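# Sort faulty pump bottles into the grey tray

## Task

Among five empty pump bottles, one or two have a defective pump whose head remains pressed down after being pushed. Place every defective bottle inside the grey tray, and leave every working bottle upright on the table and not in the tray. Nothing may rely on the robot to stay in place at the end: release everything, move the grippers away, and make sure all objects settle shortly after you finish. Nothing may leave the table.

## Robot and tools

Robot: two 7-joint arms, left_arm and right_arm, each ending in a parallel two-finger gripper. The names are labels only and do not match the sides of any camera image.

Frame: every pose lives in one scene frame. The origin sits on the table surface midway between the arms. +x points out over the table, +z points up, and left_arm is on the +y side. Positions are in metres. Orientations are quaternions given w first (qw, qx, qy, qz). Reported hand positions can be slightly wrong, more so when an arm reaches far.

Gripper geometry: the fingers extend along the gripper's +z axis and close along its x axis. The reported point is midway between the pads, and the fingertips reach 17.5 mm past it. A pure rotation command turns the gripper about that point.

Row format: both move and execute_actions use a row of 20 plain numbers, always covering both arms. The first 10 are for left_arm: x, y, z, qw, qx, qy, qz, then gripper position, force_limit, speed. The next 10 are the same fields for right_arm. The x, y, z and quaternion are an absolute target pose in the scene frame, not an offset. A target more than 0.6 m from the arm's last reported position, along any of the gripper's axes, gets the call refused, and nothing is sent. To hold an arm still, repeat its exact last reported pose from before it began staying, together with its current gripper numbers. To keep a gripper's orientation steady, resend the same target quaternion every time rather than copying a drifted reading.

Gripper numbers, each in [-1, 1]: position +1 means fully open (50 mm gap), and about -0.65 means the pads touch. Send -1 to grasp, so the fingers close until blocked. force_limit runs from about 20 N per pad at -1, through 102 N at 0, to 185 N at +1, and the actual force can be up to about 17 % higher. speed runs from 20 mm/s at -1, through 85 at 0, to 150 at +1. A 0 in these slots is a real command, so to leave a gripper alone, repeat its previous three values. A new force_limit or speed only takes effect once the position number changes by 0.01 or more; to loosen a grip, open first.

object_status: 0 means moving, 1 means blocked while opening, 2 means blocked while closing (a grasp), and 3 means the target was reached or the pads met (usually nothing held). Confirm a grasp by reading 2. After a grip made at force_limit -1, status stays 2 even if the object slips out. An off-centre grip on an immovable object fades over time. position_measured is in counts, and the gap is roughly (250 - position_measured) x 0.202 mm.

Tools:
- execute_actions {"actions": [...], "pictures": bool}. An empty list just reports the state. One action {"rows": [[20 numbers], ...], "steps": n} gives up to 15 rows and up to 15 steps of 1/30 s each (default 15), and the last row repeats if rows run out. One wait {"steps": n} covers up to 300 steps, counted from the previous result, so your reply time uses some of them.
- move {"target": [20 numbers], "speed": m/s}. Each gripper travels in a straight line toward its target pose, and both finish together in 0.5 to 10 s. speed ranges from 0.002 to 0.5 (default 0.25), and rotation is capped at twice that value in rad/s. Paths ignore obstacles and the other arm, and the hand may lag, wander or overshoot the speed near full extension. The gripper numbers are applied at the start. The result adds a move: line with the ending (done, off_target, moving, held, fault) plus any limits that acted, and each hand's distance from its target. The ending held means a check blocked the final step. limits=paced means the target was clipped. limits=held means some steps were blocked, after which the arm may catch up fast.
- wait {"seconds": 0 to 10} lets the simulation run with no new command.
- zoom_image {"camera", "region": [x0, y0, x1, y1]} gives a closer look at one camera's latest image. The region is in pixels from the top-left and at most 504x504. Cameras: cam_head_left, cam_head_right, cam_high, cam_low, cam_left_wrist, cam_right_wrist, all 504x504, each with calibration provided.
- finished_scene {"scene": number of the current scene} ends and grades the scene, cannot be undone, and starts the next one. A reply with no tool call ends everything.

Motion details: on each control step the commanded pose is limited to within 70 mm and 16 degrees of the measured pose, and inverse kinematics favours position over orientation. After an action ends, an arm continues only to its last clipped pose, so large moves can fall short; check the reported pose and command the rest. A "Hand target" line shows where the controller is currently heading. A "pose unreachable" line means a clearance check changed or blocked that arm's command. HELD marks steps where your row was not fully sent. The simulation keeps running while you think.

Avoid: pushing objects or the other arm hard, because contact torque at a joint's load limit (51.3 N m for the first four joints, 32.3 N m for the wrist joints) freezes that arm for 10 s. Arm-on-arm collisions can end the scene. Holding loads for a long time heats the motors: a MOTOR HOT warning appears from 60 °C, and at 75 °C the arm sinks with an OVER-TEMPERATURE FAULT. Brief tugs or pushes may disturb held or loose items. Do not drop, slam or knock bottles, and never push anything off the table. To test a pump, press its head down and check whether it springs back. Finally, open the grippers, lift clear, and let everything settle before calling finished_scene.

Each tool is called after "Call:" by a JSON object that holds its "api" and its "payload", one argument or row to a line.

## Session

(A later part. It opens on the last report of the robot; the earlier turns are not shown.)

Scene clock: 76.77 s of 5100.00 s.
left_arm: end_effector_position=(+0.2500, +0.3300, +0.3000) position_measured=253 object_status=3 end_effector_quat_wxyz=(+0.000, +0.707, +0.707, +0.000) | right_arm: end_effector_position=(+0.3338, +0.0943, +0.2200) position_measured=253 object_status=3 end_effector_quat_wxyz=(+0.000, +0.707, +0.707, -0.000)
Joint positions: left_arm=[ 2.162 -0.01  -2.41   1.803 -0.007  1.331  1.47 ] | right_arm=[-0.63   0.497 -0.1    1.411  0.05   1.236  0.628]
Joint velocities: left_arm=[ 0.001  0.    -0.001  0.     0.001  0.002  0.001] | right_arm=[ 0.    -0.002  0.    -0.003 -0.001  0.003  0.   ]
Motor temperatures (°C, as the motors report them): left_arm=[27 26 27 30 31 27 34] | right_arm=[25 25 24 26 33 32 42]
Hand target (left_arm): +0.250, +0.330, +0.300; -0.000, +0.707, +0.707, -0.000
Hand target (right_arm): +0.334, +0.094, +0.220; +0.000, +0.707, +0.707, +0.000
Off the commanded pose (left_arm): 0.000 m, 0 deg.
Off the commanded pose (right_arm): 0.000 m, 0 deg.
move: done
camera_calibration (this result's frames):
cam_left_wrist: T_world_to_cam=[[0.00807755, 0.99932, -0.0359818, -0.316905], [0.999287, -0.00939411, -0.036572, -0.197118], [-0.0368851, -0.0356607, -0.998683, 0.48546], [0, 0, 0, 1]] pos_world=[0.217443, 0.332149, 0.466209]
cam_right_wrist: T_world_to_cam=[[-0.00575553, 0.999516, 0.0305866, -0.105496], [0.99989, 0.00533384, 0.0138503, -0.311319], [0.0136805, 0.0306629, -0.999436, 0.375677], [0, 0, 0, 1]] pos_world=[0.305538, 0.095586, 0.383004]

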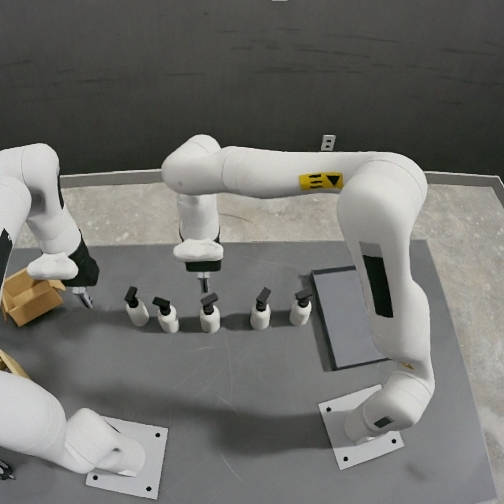

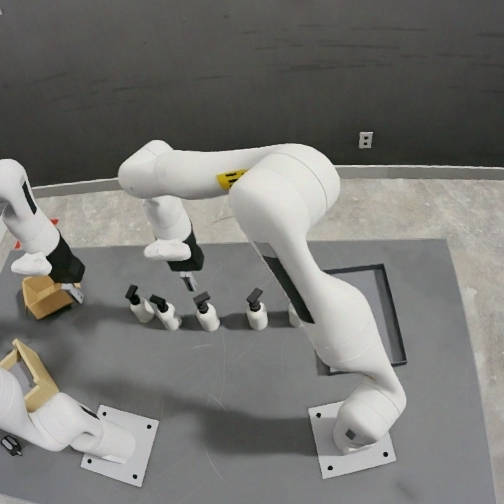

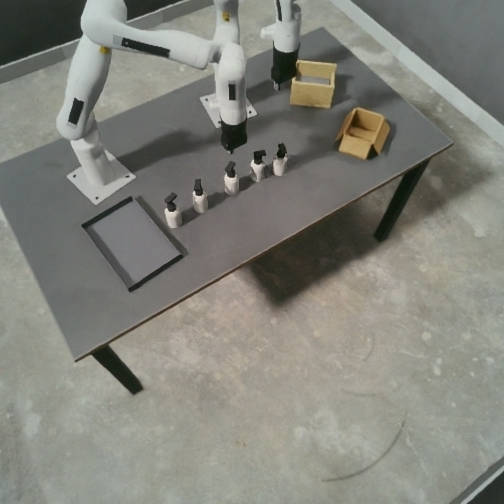

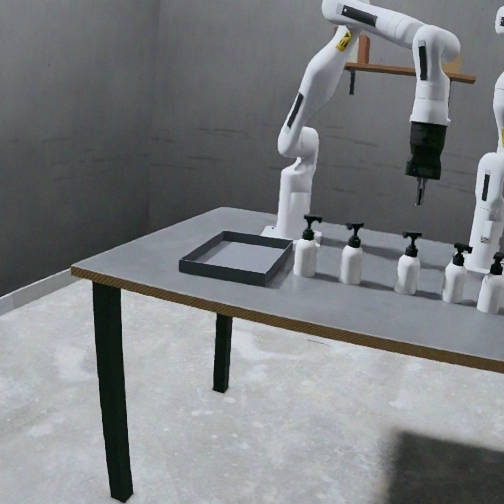

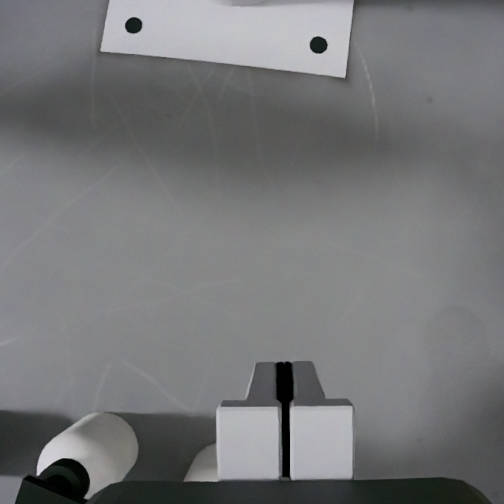

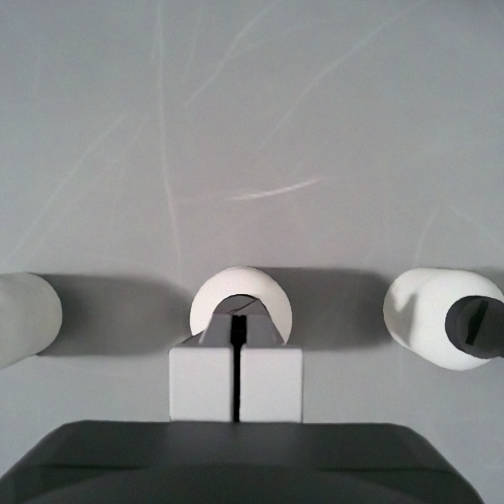

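Call:
{"api": "zoom_image", "payload": {
  "camera": "cam_low",
  "region": [440, 230, 504, 320]
}}

Call:
{"api": "zoom_image", "payload": {
  "camera": "cam_head_right",
  "region": [110, 270, 230, 340]
}}

Region (440, 230, 504, 320) of cam_low's 504x504 image, scaled by 5.600, with more detail than that image has; it fills the left 358 columns of this view, and the rest is white.

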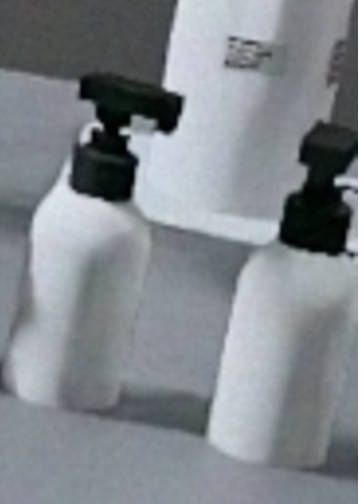

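Region (110, 270, 230, 340) of cam_head_right's 504x504 image, scaled by 4.200, with more detail than that image has; it fills the top 294 rows of this view, and the rest is white.

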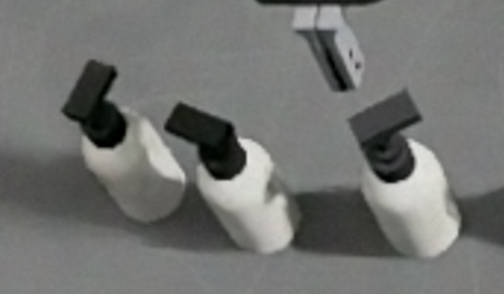

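Call:
{"api": "move", "payload": {
  "target": [0.2,0.23,0.23,0.271,0.653,0.653,0.271,-1,0,1, 0.36,-0.02,0.24,0,0.707,0.707,0,1,0,1],
  "speed": 0.2
}}

Scene clock: 111.47 s of 5100.00 s.
left_arm: end_effector_position=(+0.2005, +0.2299, +0.2306) position_measured=253 object_status=3 end_effector_quat_wxyz=(+0.246, +0.656, +0.663, +0.264) | right_arm: end_effector_position=(+0.3602, -0.0202, +0.2398) position_measured=3 object_status=3 end_effector_quat_wxyz=(+0.000, +0.707, +0.707, -0.000)
Joint positions: left_arm=[ 2.425  0.864 -2.647  2.582  0.668  0.676  1.108] | right_arm=[-0.43   0.35  -0.071  1.576  0.027  1.217  0.857]
Joint velocities: left_arm=[ 0.02   0.012  0.016 -0.001 -0.023 -0.021  0.053] | right_arm=[ 0.002 -0.001  0.001 -0.    -0.001 -0.     0.001]
Motor temperatures (°C, as the motors report them): left_arm=[27 26 27 30 31 27 34] | right_arm=[25 26 24 26 33 32 42]
Hand target (left_arm): +0.200, +0.230, +0.231; +0.246, +0.656, +0.663, +0.265
Hand target (right_arm): +0.360, -0.020, +0.240; +0.000, +0.707, +0.707, -0.000
Off the commanded pose (left_arm): 0.001 m, 3 deg.
Off the commanded pose (right_arm): 0.000 m, 0 deg.
joint sent to its limit (left arm) — the command would take joint 4 (elbow) past its upper limit, so that joint was sent only as far as its limit.
After step 90, 29.30 s passed at rest.
move: off_target (left_arm)
camera_calibration (this result's frames):
cam_left_wrist: T_world_to_cam=[[0.0123735, 0.999923, -0.000533599, -0.228148], [0.764192, -0.00911232, 0.644925, -0.261236], [0.64487, -0.00838777, -0.764246, 0.213763], [0, 0, 0, 1]] pos_world=[0.0646078, 0.227543, 0.331724]
cam_right_wrist: T_world_to_cam=[[-0.00635075, 0.999541, 0.0296253, 0.00890064], [0.999886, 0.00594083, 0.0139043, -0.337406], [0.0137219, 0.0297102, -0.999464, 0.398634], [0, 0, 0, 1]] pos_world=[0.331954, -0.0187356, 0.402848]

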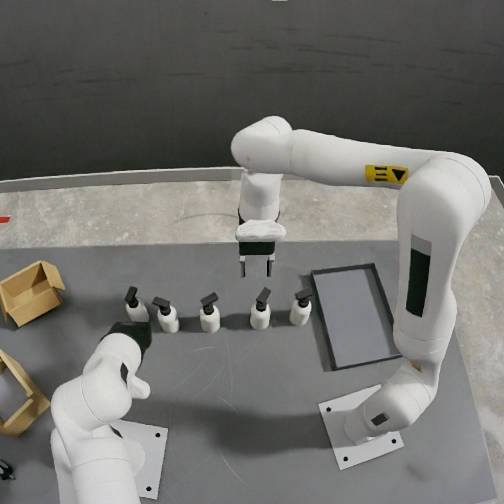

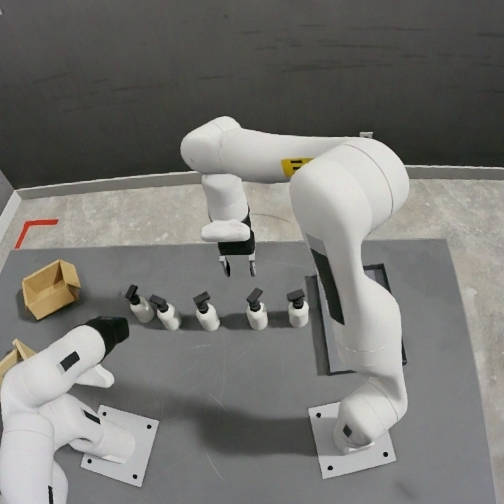

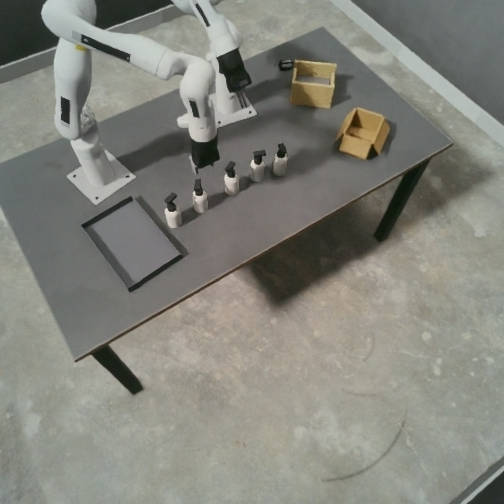

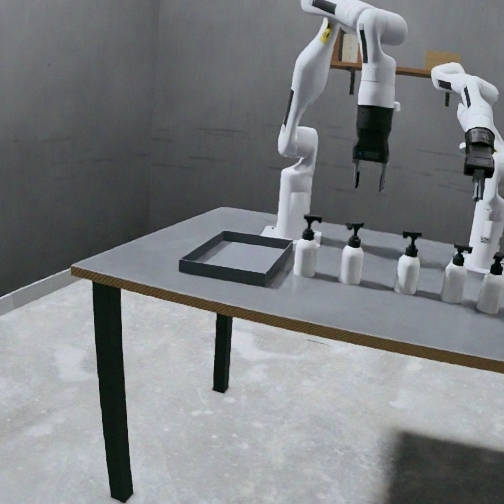

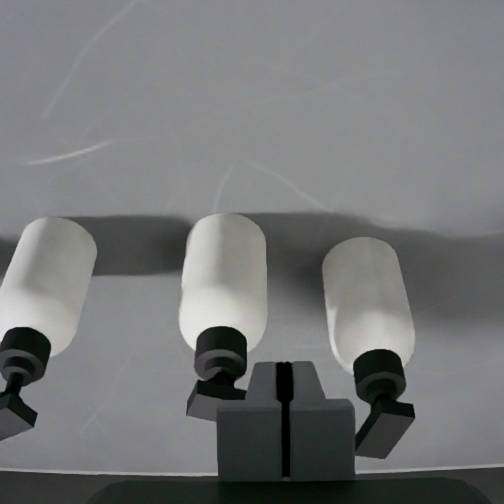

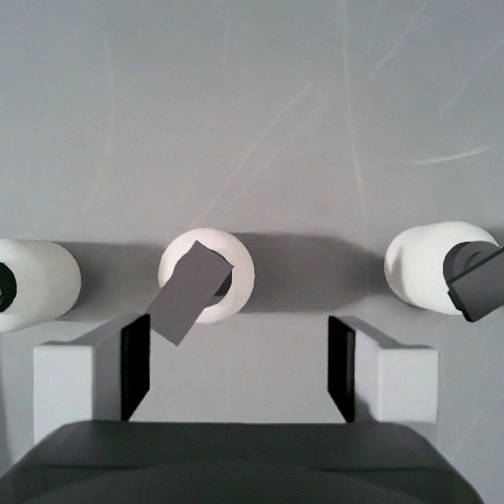

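Call:
{"api": "move", "payload": {
  "target": [0.18,0.30,0.28,0,0.707,0.707,0,-1,0,1,0.327,0.196,0.26,0,0.707,0.707,0,1,0,1]
}}

Call:
{"api": "zoom_image", "payload": {
  "camera": "cam_low",
  "region": [200,150,504,330]
}}

Scene clock: 137.10 s of 5100.00 s.
left_arm: end_effector_position=(+0.1797, +0.2995, +0.2805) position_measured=253 object_status=3 end_effector_quat_wxyz=(-0.000, +0.708, +0.707, +0.000) | right_arm: end_effector_position=(+0.3264, +0.1960, +0.2607) position_measured=3 object_status=3 end_effector_quat_wxyz=(-0.001, +0.707, +0.707, +0.001)
Joint positions: left_arm=[ 2.149  0.217 -2.482  2.011  0.136  1.304  1.335] | right_arm=[-0.765  0.664 -0.103  0.985  0.063  1.493  0.51 ]
Joint velocities: left_arm=[-0.002 -0.015  0.003 -0.004 -0.004  0.003  0.004] | right_arm=[-0.004  0.01  -0.001 -0.006  0.     0.004 -0.   ]
Motor temperatures (°C, as the motors report them): left_arm=[27 26 27 31 31 27 34] | right_arm=[25 26 24 26 33 32 42]
Hand target (left_arm): +0.180, +0.300, +0.280; -0.000, +0.708, +0.707, -0.000
Hand target (right_arm): +0.326, +0.196, +0.260; -0.001, +0.707, +0.707, +0.000
Off the commanded pose (left_arm): 0.001 m, 0 deg.
Off the commanded pose (right_arm): 0.001 m, 0 deg.
After step 90, 20.67 s passed at rest.
move: done
camera_calibration (this result's frames):
cam_left_wrist: T_world_to_cam=[[0.00944522, 0.999327, -0.0354564, -0.286956], [0.999287, -0.0107288, -0.0361866, -0.127605], [-0.0365427, -0.0350893, -0.998716, 0.462072], [0, 0, 0, 1]] pos_world=[0.147109, 0.301608, 0.446687]
cam_right_wrist: T_world_to_cam=[[-0.00540068, 0.999452, 0.0326698, -0.209159], [0.99989, 0.00494512, 0.0140091, -0.30492], [0.0138399, 0.0327419, -0.999368, 0.412876], [0, 0, 0, 1]] pos_world=[0.298043, 0.197034, 0.42372]

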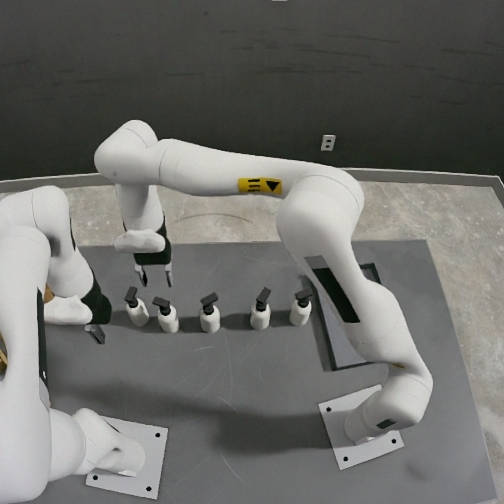

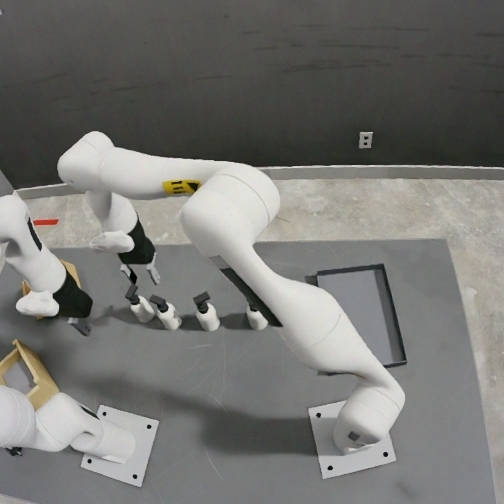

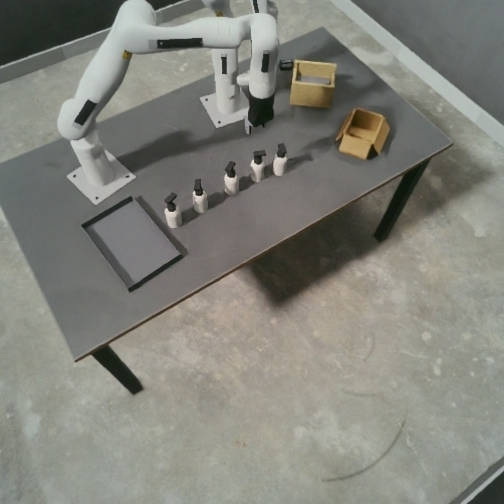

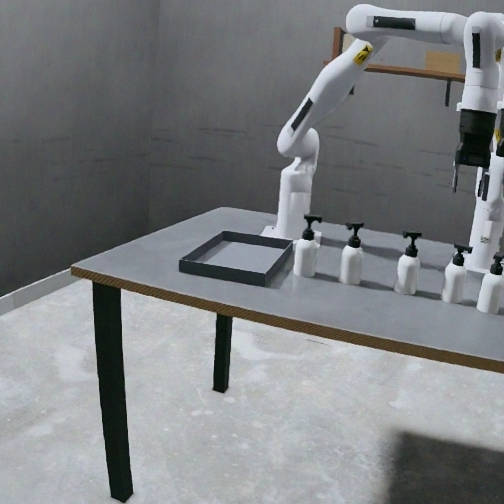

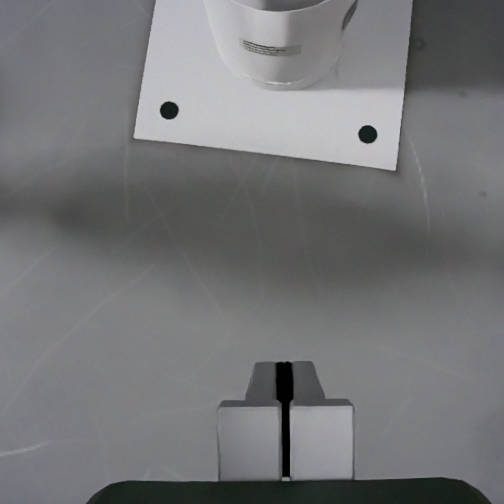

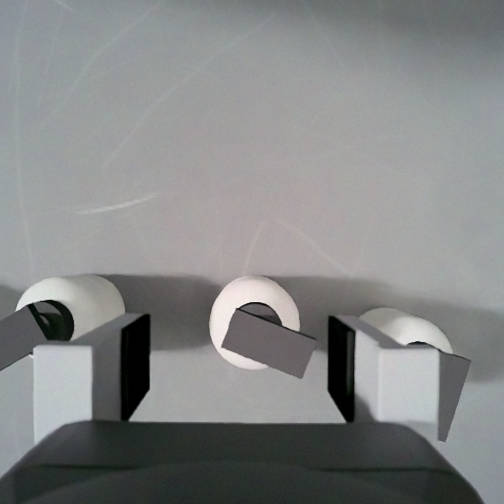

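Region (200, 150, 504, 330) of cam_low's 504x504 image, scaled by 1.658, with more detail than that image has; it fills the top 298 rows of this view, and the rest is white.

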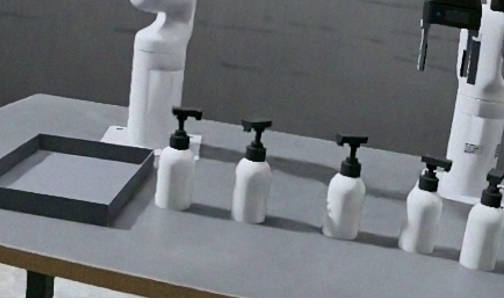

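Call:
{"api": "move", "payload": {
  "target": [0.18,0.33,0.28,0,0.707,0.707,0,-1,0,1,0.331,0.205,0.20,0,0.216,0.976,0,1,0,1]
}}

Scene clock: 152.80 s of 5100.00 s.
left_arm: end_effector_position=(+0.1800, +0.3299, +0.2800) position_measured=253 object_status=3 end_effector_quat_wxyz=(+0.000, +0.707, +0.707, -0.000) | right_arm: end_effector_position=(+0.3310, +0.2052, +0.2000) position_measured=3 object_status=3 end_effector_quat_wxyz=(-0.000, +0.216, +0.976, +0.000)
Joint positions: left_arm=[ 2.122  0.195 -2.552  2.01   0.113  1.296  1.248] | right_arm=[-0.702  0.766 -0.343  1.014  0.239  1.397  1.501]
Joint velocities: left_arm=[-0.     0.001 -0.001 -0.001  0.    -0.    -0.001] | right_arm=[ 0.002  0.001 -0.     0.     0.    -0.     0.003]
Motor temperatures (°C, as the motors report them): left_arm=[27 26 27 31 31 27 34] | right_arm=[25 26 24 26 33 32 42]
Hand target (left_arm): +0.180, +0.330, +0.280; +0.000, +0.707, +0.707, -0.000
Hand target (right_arm): +0.331, +0.205, +0.200; -0.000, +0.216, +0.976, +0.000
Off the commanded pose (left_arm): 0.000 m, 0 deg.
Off the commanded pose (right_arm): 0.000 m, 0 deg.
After step 90, 10.00 s passed at rest.
move: done
camera_calibration (this result's frames):
cam_left_wrist: T_world_to_cam=[[0.00816967, 0.999313, -0.0361365, -0.3169], [0.999285, -0.00949251, -0.036588, -0.12787], [-0.0369059, -0.0358118, -0.998677, 0.462989], [0, 0, 0, 1]] pos_world=[0.147454, 0.332049, 0.446246]
cam_right_wrist: T_world_to_cam=[[-0.908634, 0.416464, 0.030695, 0.202702], [0.41701, 0.908795, 0.0139613, -0.301332], [-0.0220811, 0.0254859, -0.999431, 0.365208], [0, 0, 0, 1]] pos_world=[0.317905, 0.180123, 0.362985]

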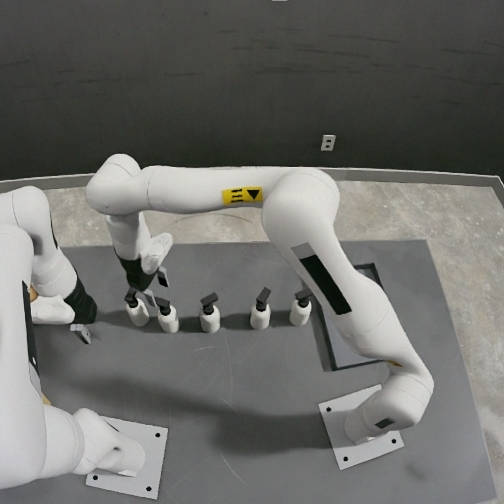

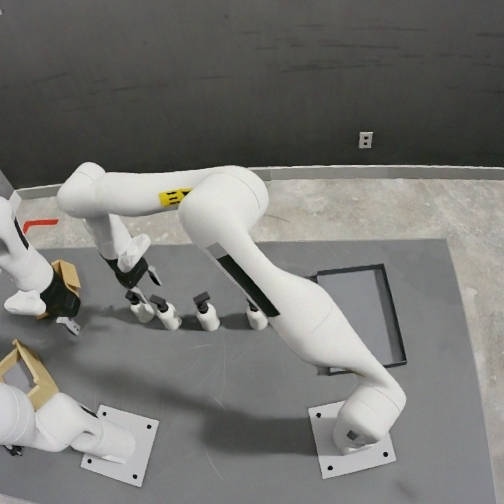

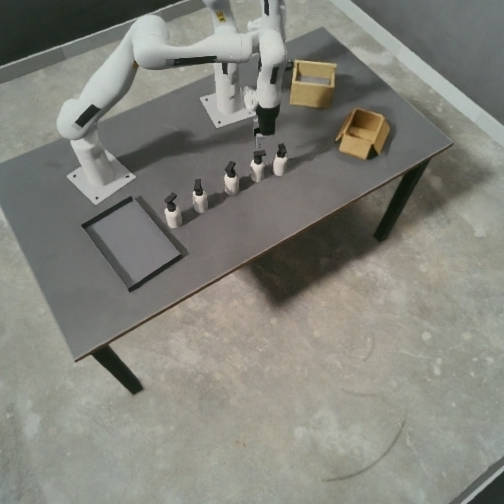

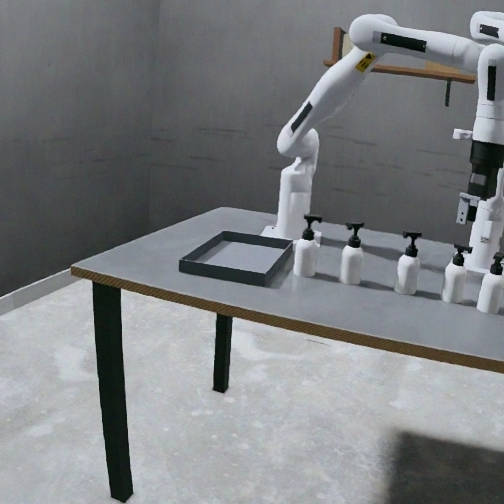

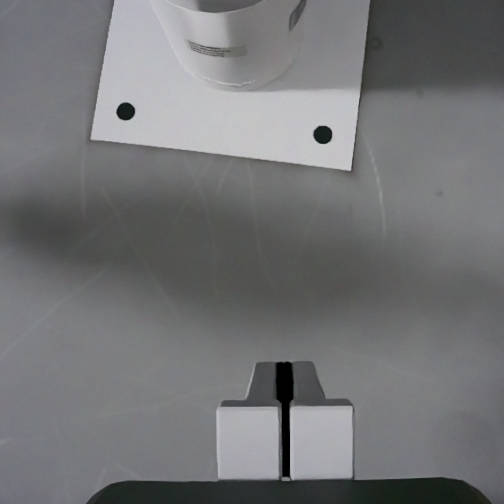

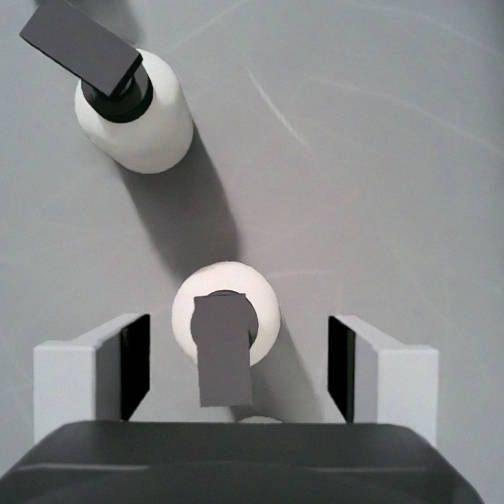

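Call:
{"api": "move", "payload": {
  "target": [0.18,0.33,0.28,0,0.707,0.707,0,-1,0,1,0.3345,0.200,0.17,0,0.216,0.976,0,1,0,1],
  "speed": 0.1
}}

Call:
{"api": "move", "payload": {
  "target": [0.18,0.33,0.28,0,0.707,0.707,0,-1,0,1,0.3345,0.200,0.112,0,0.216,0.976,0,1,0,1],
  "speed": 0.1
}}

Call:
{"api": "move", "payload": {
  "target": [0.18,0.33,0.28,0,0.707,0.707,0,-1,0,1,0.3345,0.200,0.112,0,0.216,0.976,0,-1,-0.6,0.5]
}}

Scene clock: 160.27 s of 5100.00 s.
left_arm: end_effector_position=(+0.1800, +0.3300, +0.2800) position_measured=253 object_status=3 end_effector_quat_wxyz=(+0.000, +0.707, +0.707, +0.000) | right_arm: end_effector_position=(+0.3346, +0.2001, +0.1700) position_measured=3 object_status=3 end_effector_quat_wxyz=(+0.000, +0.216, +0.976, -0.000)
Joint positions: left_arm=[ 2.122  0.195 -2.552  2.01   0.112  1.296  1.248] | right_arm=[-0.687  0.78  -0.341  1.086  0.246  1.313  1.5  ]
Joint velocities: left_arm=[ 0.002 -0.001 -0.001 -0.     0.001 -0.    -0.   ] | right_arm=[ 0.001 -0.     0.     0.002 -0.001 -0.003 -0.   ]
Motor temperatures (°C, as the motors report them): left_arm=[27 26 27 31 31 27 34] | right_arm=[25 26 24 26 33 32 42]
Hand target (left_arm): +0.180, +0.330, +0.280; +0.000, +0.707, +0.707, -0.000
Hand target (right_arm): +0.335, +0.200, +0.170; +0.000, +0.216, +0.976, -0.000
Off the commanded pose (left_arm): 0.000 m, 0 deg.
Off the commanded pose (right_arm): 0.000 m, 0 deg.
After step 90, 3.67 s passed at rest.
move: done
camera_calibration (this result's frames):
cam_left_wrist: T_world_to_cam=[[0.00807848, 0.99932, -0.0359815, -0.317059], [0.999287, -0.00939504, -0.0365726, -0.127899], [-0.0368858, -0.0356604, -0.998683, 0.462904], [0, 0, 0, 1]] pos_world=[0.147443, 0.332149, 0.446209]
cam_right_wrist: T_world_to_cam=[[-0.908874, 0.415948, 0.0305832, 0.209158], [0.416485, 0.909039, 0.0137031, -0.297573], [-0.0221016, 0.0251918, -0.999438, 0.3355], [0, 0, 0, 1]] pos_world=[0.321448, 0.175055, 0.332993]

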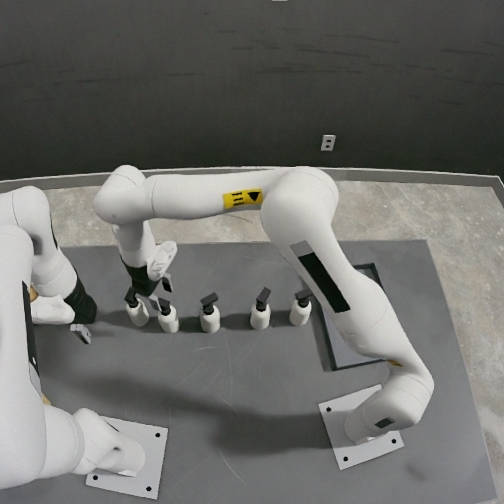

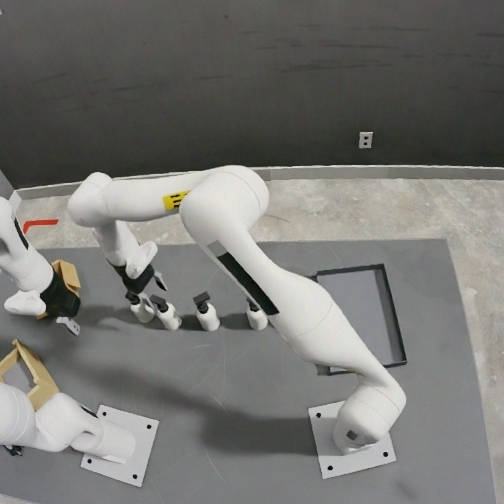

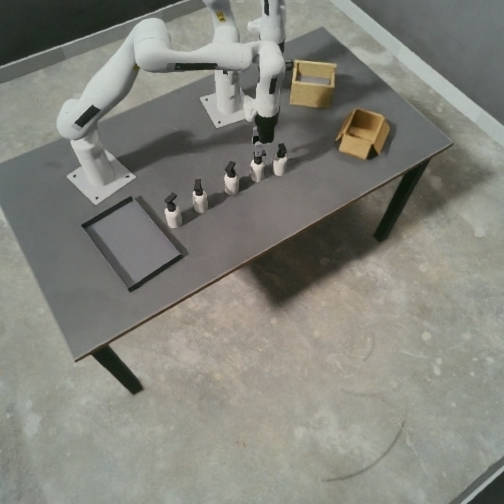

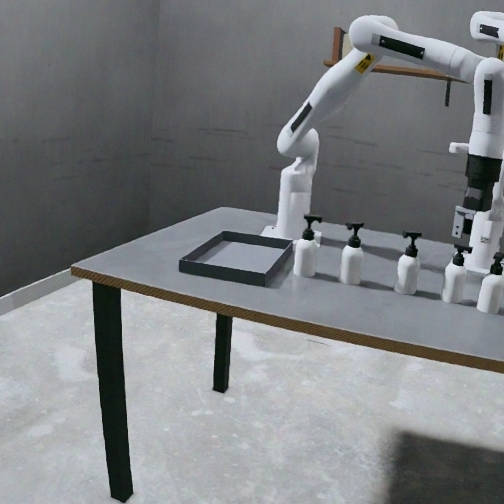

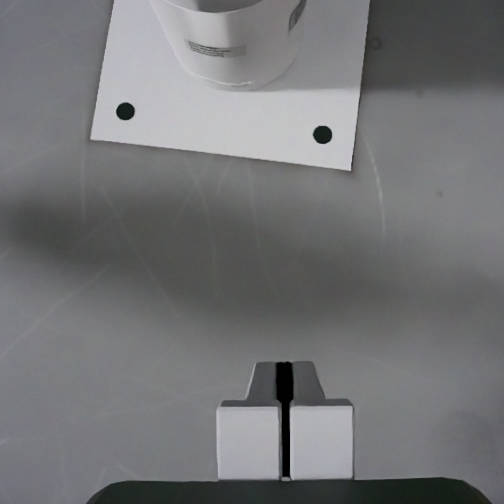

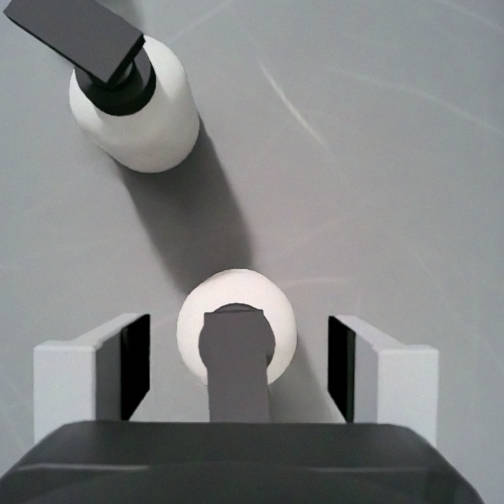

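Scene clock: 161.20 s of 5100.00 s.
left_arm: end_effector_position=(+0.1800, +0.3300, +0.2800) position_measured=253 object_status=3 end_effector_quat_wxyz=(+0.000, +0.707, +0.707, +0.000) | right_arm: end_effector_position=(+0.3347, +0.2002, +0.1121) position_measured=3 object_status=3 end_effector_quat_wxyz=(+0.000, +0.216, +0.976, +0.000)
Joint positions: left_arm=[ 2.122  0.195 -2.552  2.01   0.112  1.296  1.248] | right_arm=[-0.684  0.833 -0.333  1.176  0.266  1.173  1.481]
Joint velocities: left_arm=[ 0.     0.001 -0.    -0.    -0.     0.    -0.001] | right_arm=[ 0.     0.003  0.     0.001  0.001 -0.003 -0.   ]
Motor temperatures (°C, as the motors report them): left_arm=[27 26 27 31 31 27 34] | right_arm=[25 26 24 26 33 32 42]
Hand target (left_arm): +0.180, +0.330, +0.280; +0.000, +0.707, +0.707, -0.000
Hand target (right_arm): +0.335, +0.200, +0.112; +0.000, +0.216, +0.976, -0.000
Off the commanded pose (left_arm): 0.000 m, 0 deg.
Off the commanded pose (right_arm): 0.000 m, 0 deg.
move: done
camera_calibration (this result's frames):
cam_left_wrist: T_world_to_cam=[[0.00807765, 0.99932, -0.0359809, -0.317059], [0.999287, -0.00939419, -0.0365724, -0.127899], [-0.0368855, -0.0356599, -0.998683, 0.462904], [0, 0, 0, 1]] pos_world=[0.147443, 0.332149, 0.446209]
cam_right_wrist: T_world_to_cam=[[-0.908895, 0.415903, 0.0305778, 0.211011], [0.416443, 0.909056, 0.0138632, -0.296873], [-0.0220311, 0.0253341, -0.999436, 0.277567], [0, 0, 0, 1]] pos_world=[0.321533, 0.175082, 0.275074]

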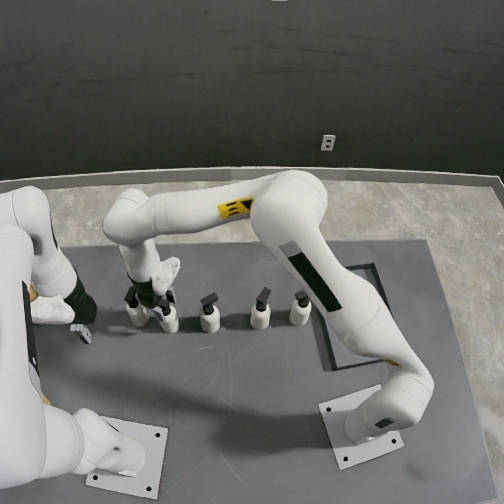

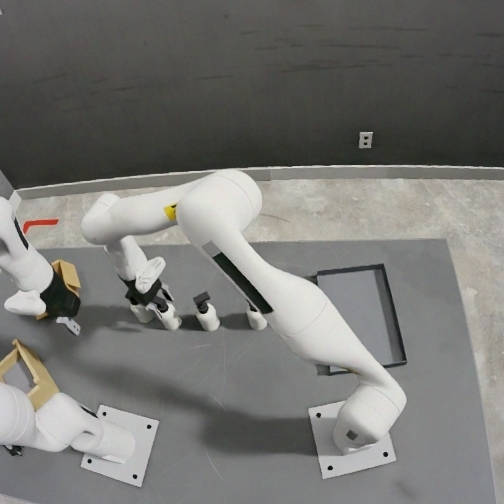

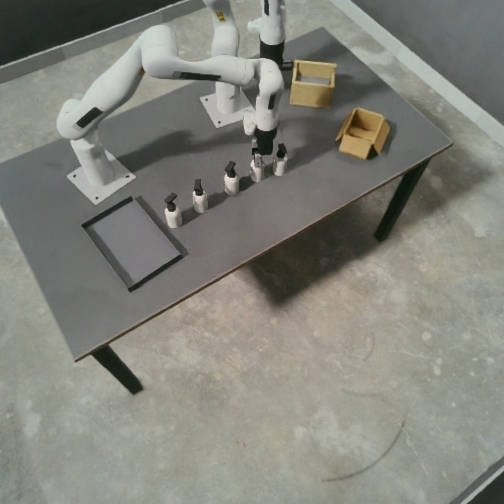

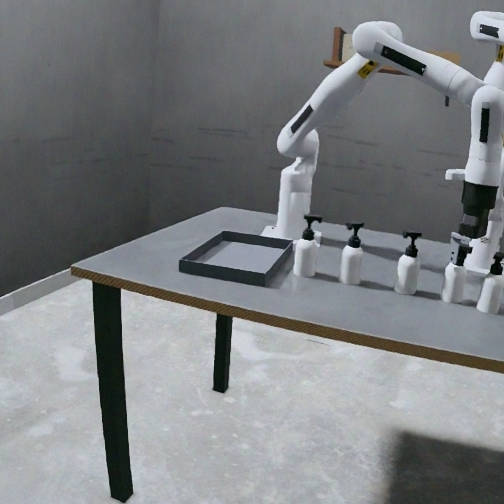

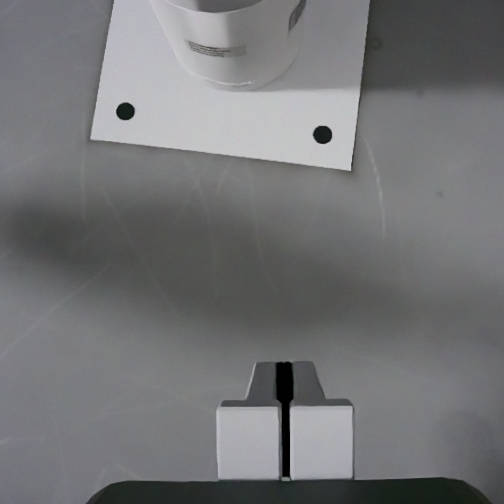

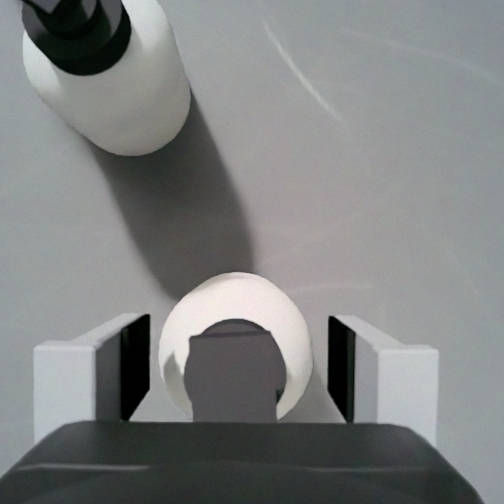

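Scene clock: 161.90 s of 5100.00 s.
left_arm: end_effector_position=(+0.1800, +0.3300, +0.2800) position_measured=253 object_status=3 end_effector_quat_wxyz=(+0.000, +0.707, +0.707, +0.000) | right_arm: end_effector_position=(+0.3345, +0.2000, +0.1120) position_measured=122 object_status=2 end_effector_quat_wxyz=(+0.000, +0.216, +0.976, +0.000)
Joint positions: left_arm=[ 2.122  0.195 -2.552  2.01   0.112  1.296  1.248] | right_arm=[-0.683  0.833 -0.333  1.177  0.265  1.173  1.48 ]
Joint velocities: left_arm=[ 0.     0.    -0.001 -0.     0.     0.     0.001] | right_arm=[-0.    -0.     0.     0.001 -0.    -0.001 -0.   ]
Motor temperatures (°C, as the motors report them): left_arm=[27 26 27 31 31 27 34] | right_arm=[25 26 24 26 33 32 42]
Hand target (left_arm): +0.180, +0.330, +0.280; -0.000, +0.707, +0.707, -0.000
Hand target (right_arm): +0.335, +0.200, +0.112; -0.000, +0.216, +0.976, +0.000
Off the commanded pose (left_arm): 0.000 m, 0 deg.
Off the commanded pose (right_arm): 0.000 m, 0 deg.
move: done
camera_calibration (this result's frames):
cam_left_wrist: T_world_to_cam=[[0.00807775, 0.99932, -0.0359811, -0.317059], [0.999287, -0.00939429, -0.0365724, -0.127899], [-0.0368855, -0.03566, -0.998683, 0.462904], [0, 0, 0, 1]] pos_world=[0.147443, 0.332149, 0.446209]
cam_right_wrist: T_world_to_cam=[[-0.908769, 0.416175, 0.0306036, 0.210863], [0.416717, 0.90893, 0.013896, -0.296749], [-0.0220333, 0.0253813, -0.999435, 0.277518], [0, 0, 0, 1]] pos_world=[0.321401, 0.174924, 0.275031]

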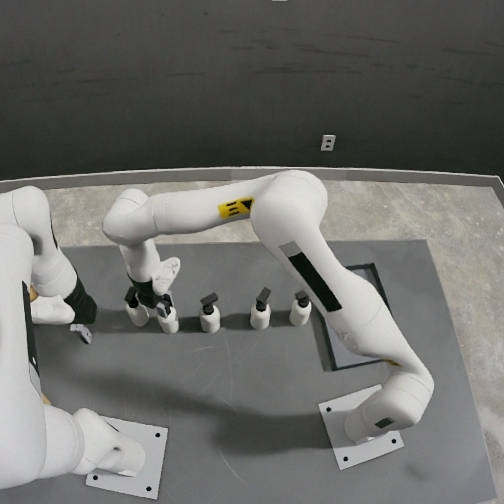

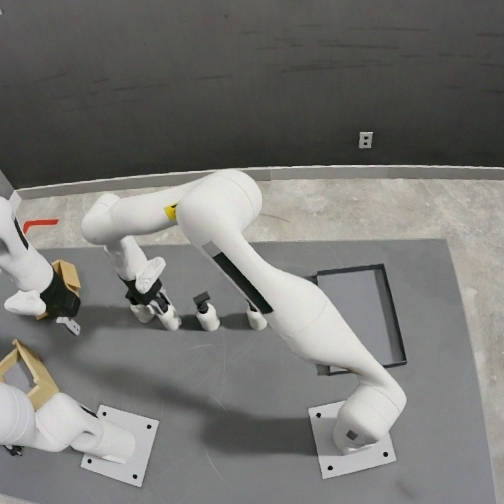

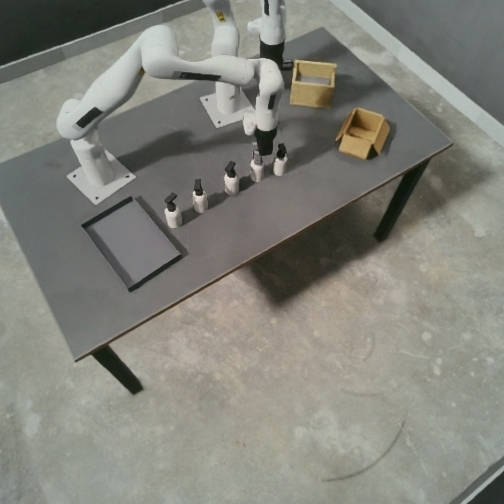

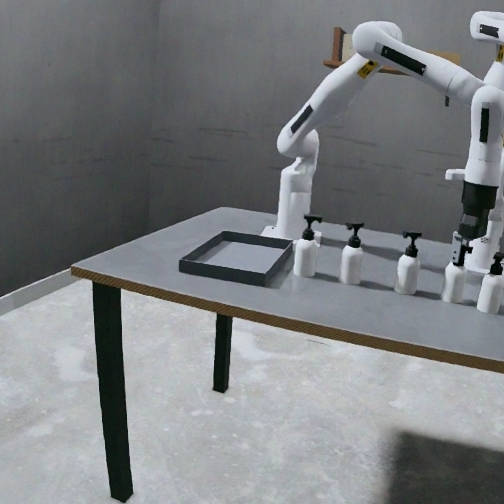

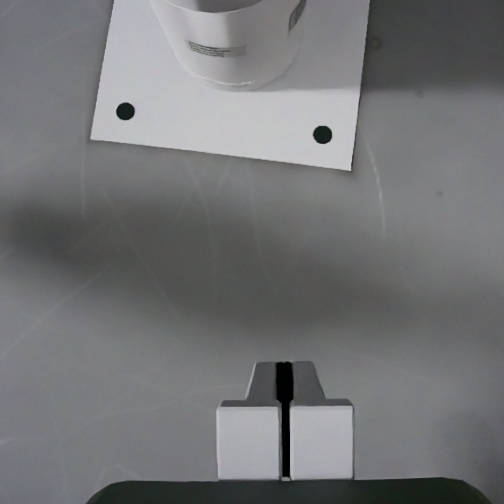

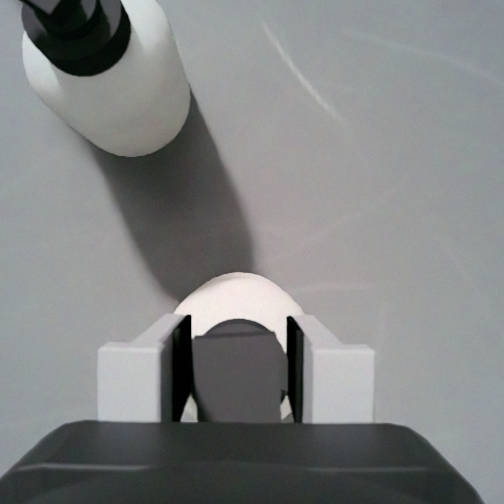

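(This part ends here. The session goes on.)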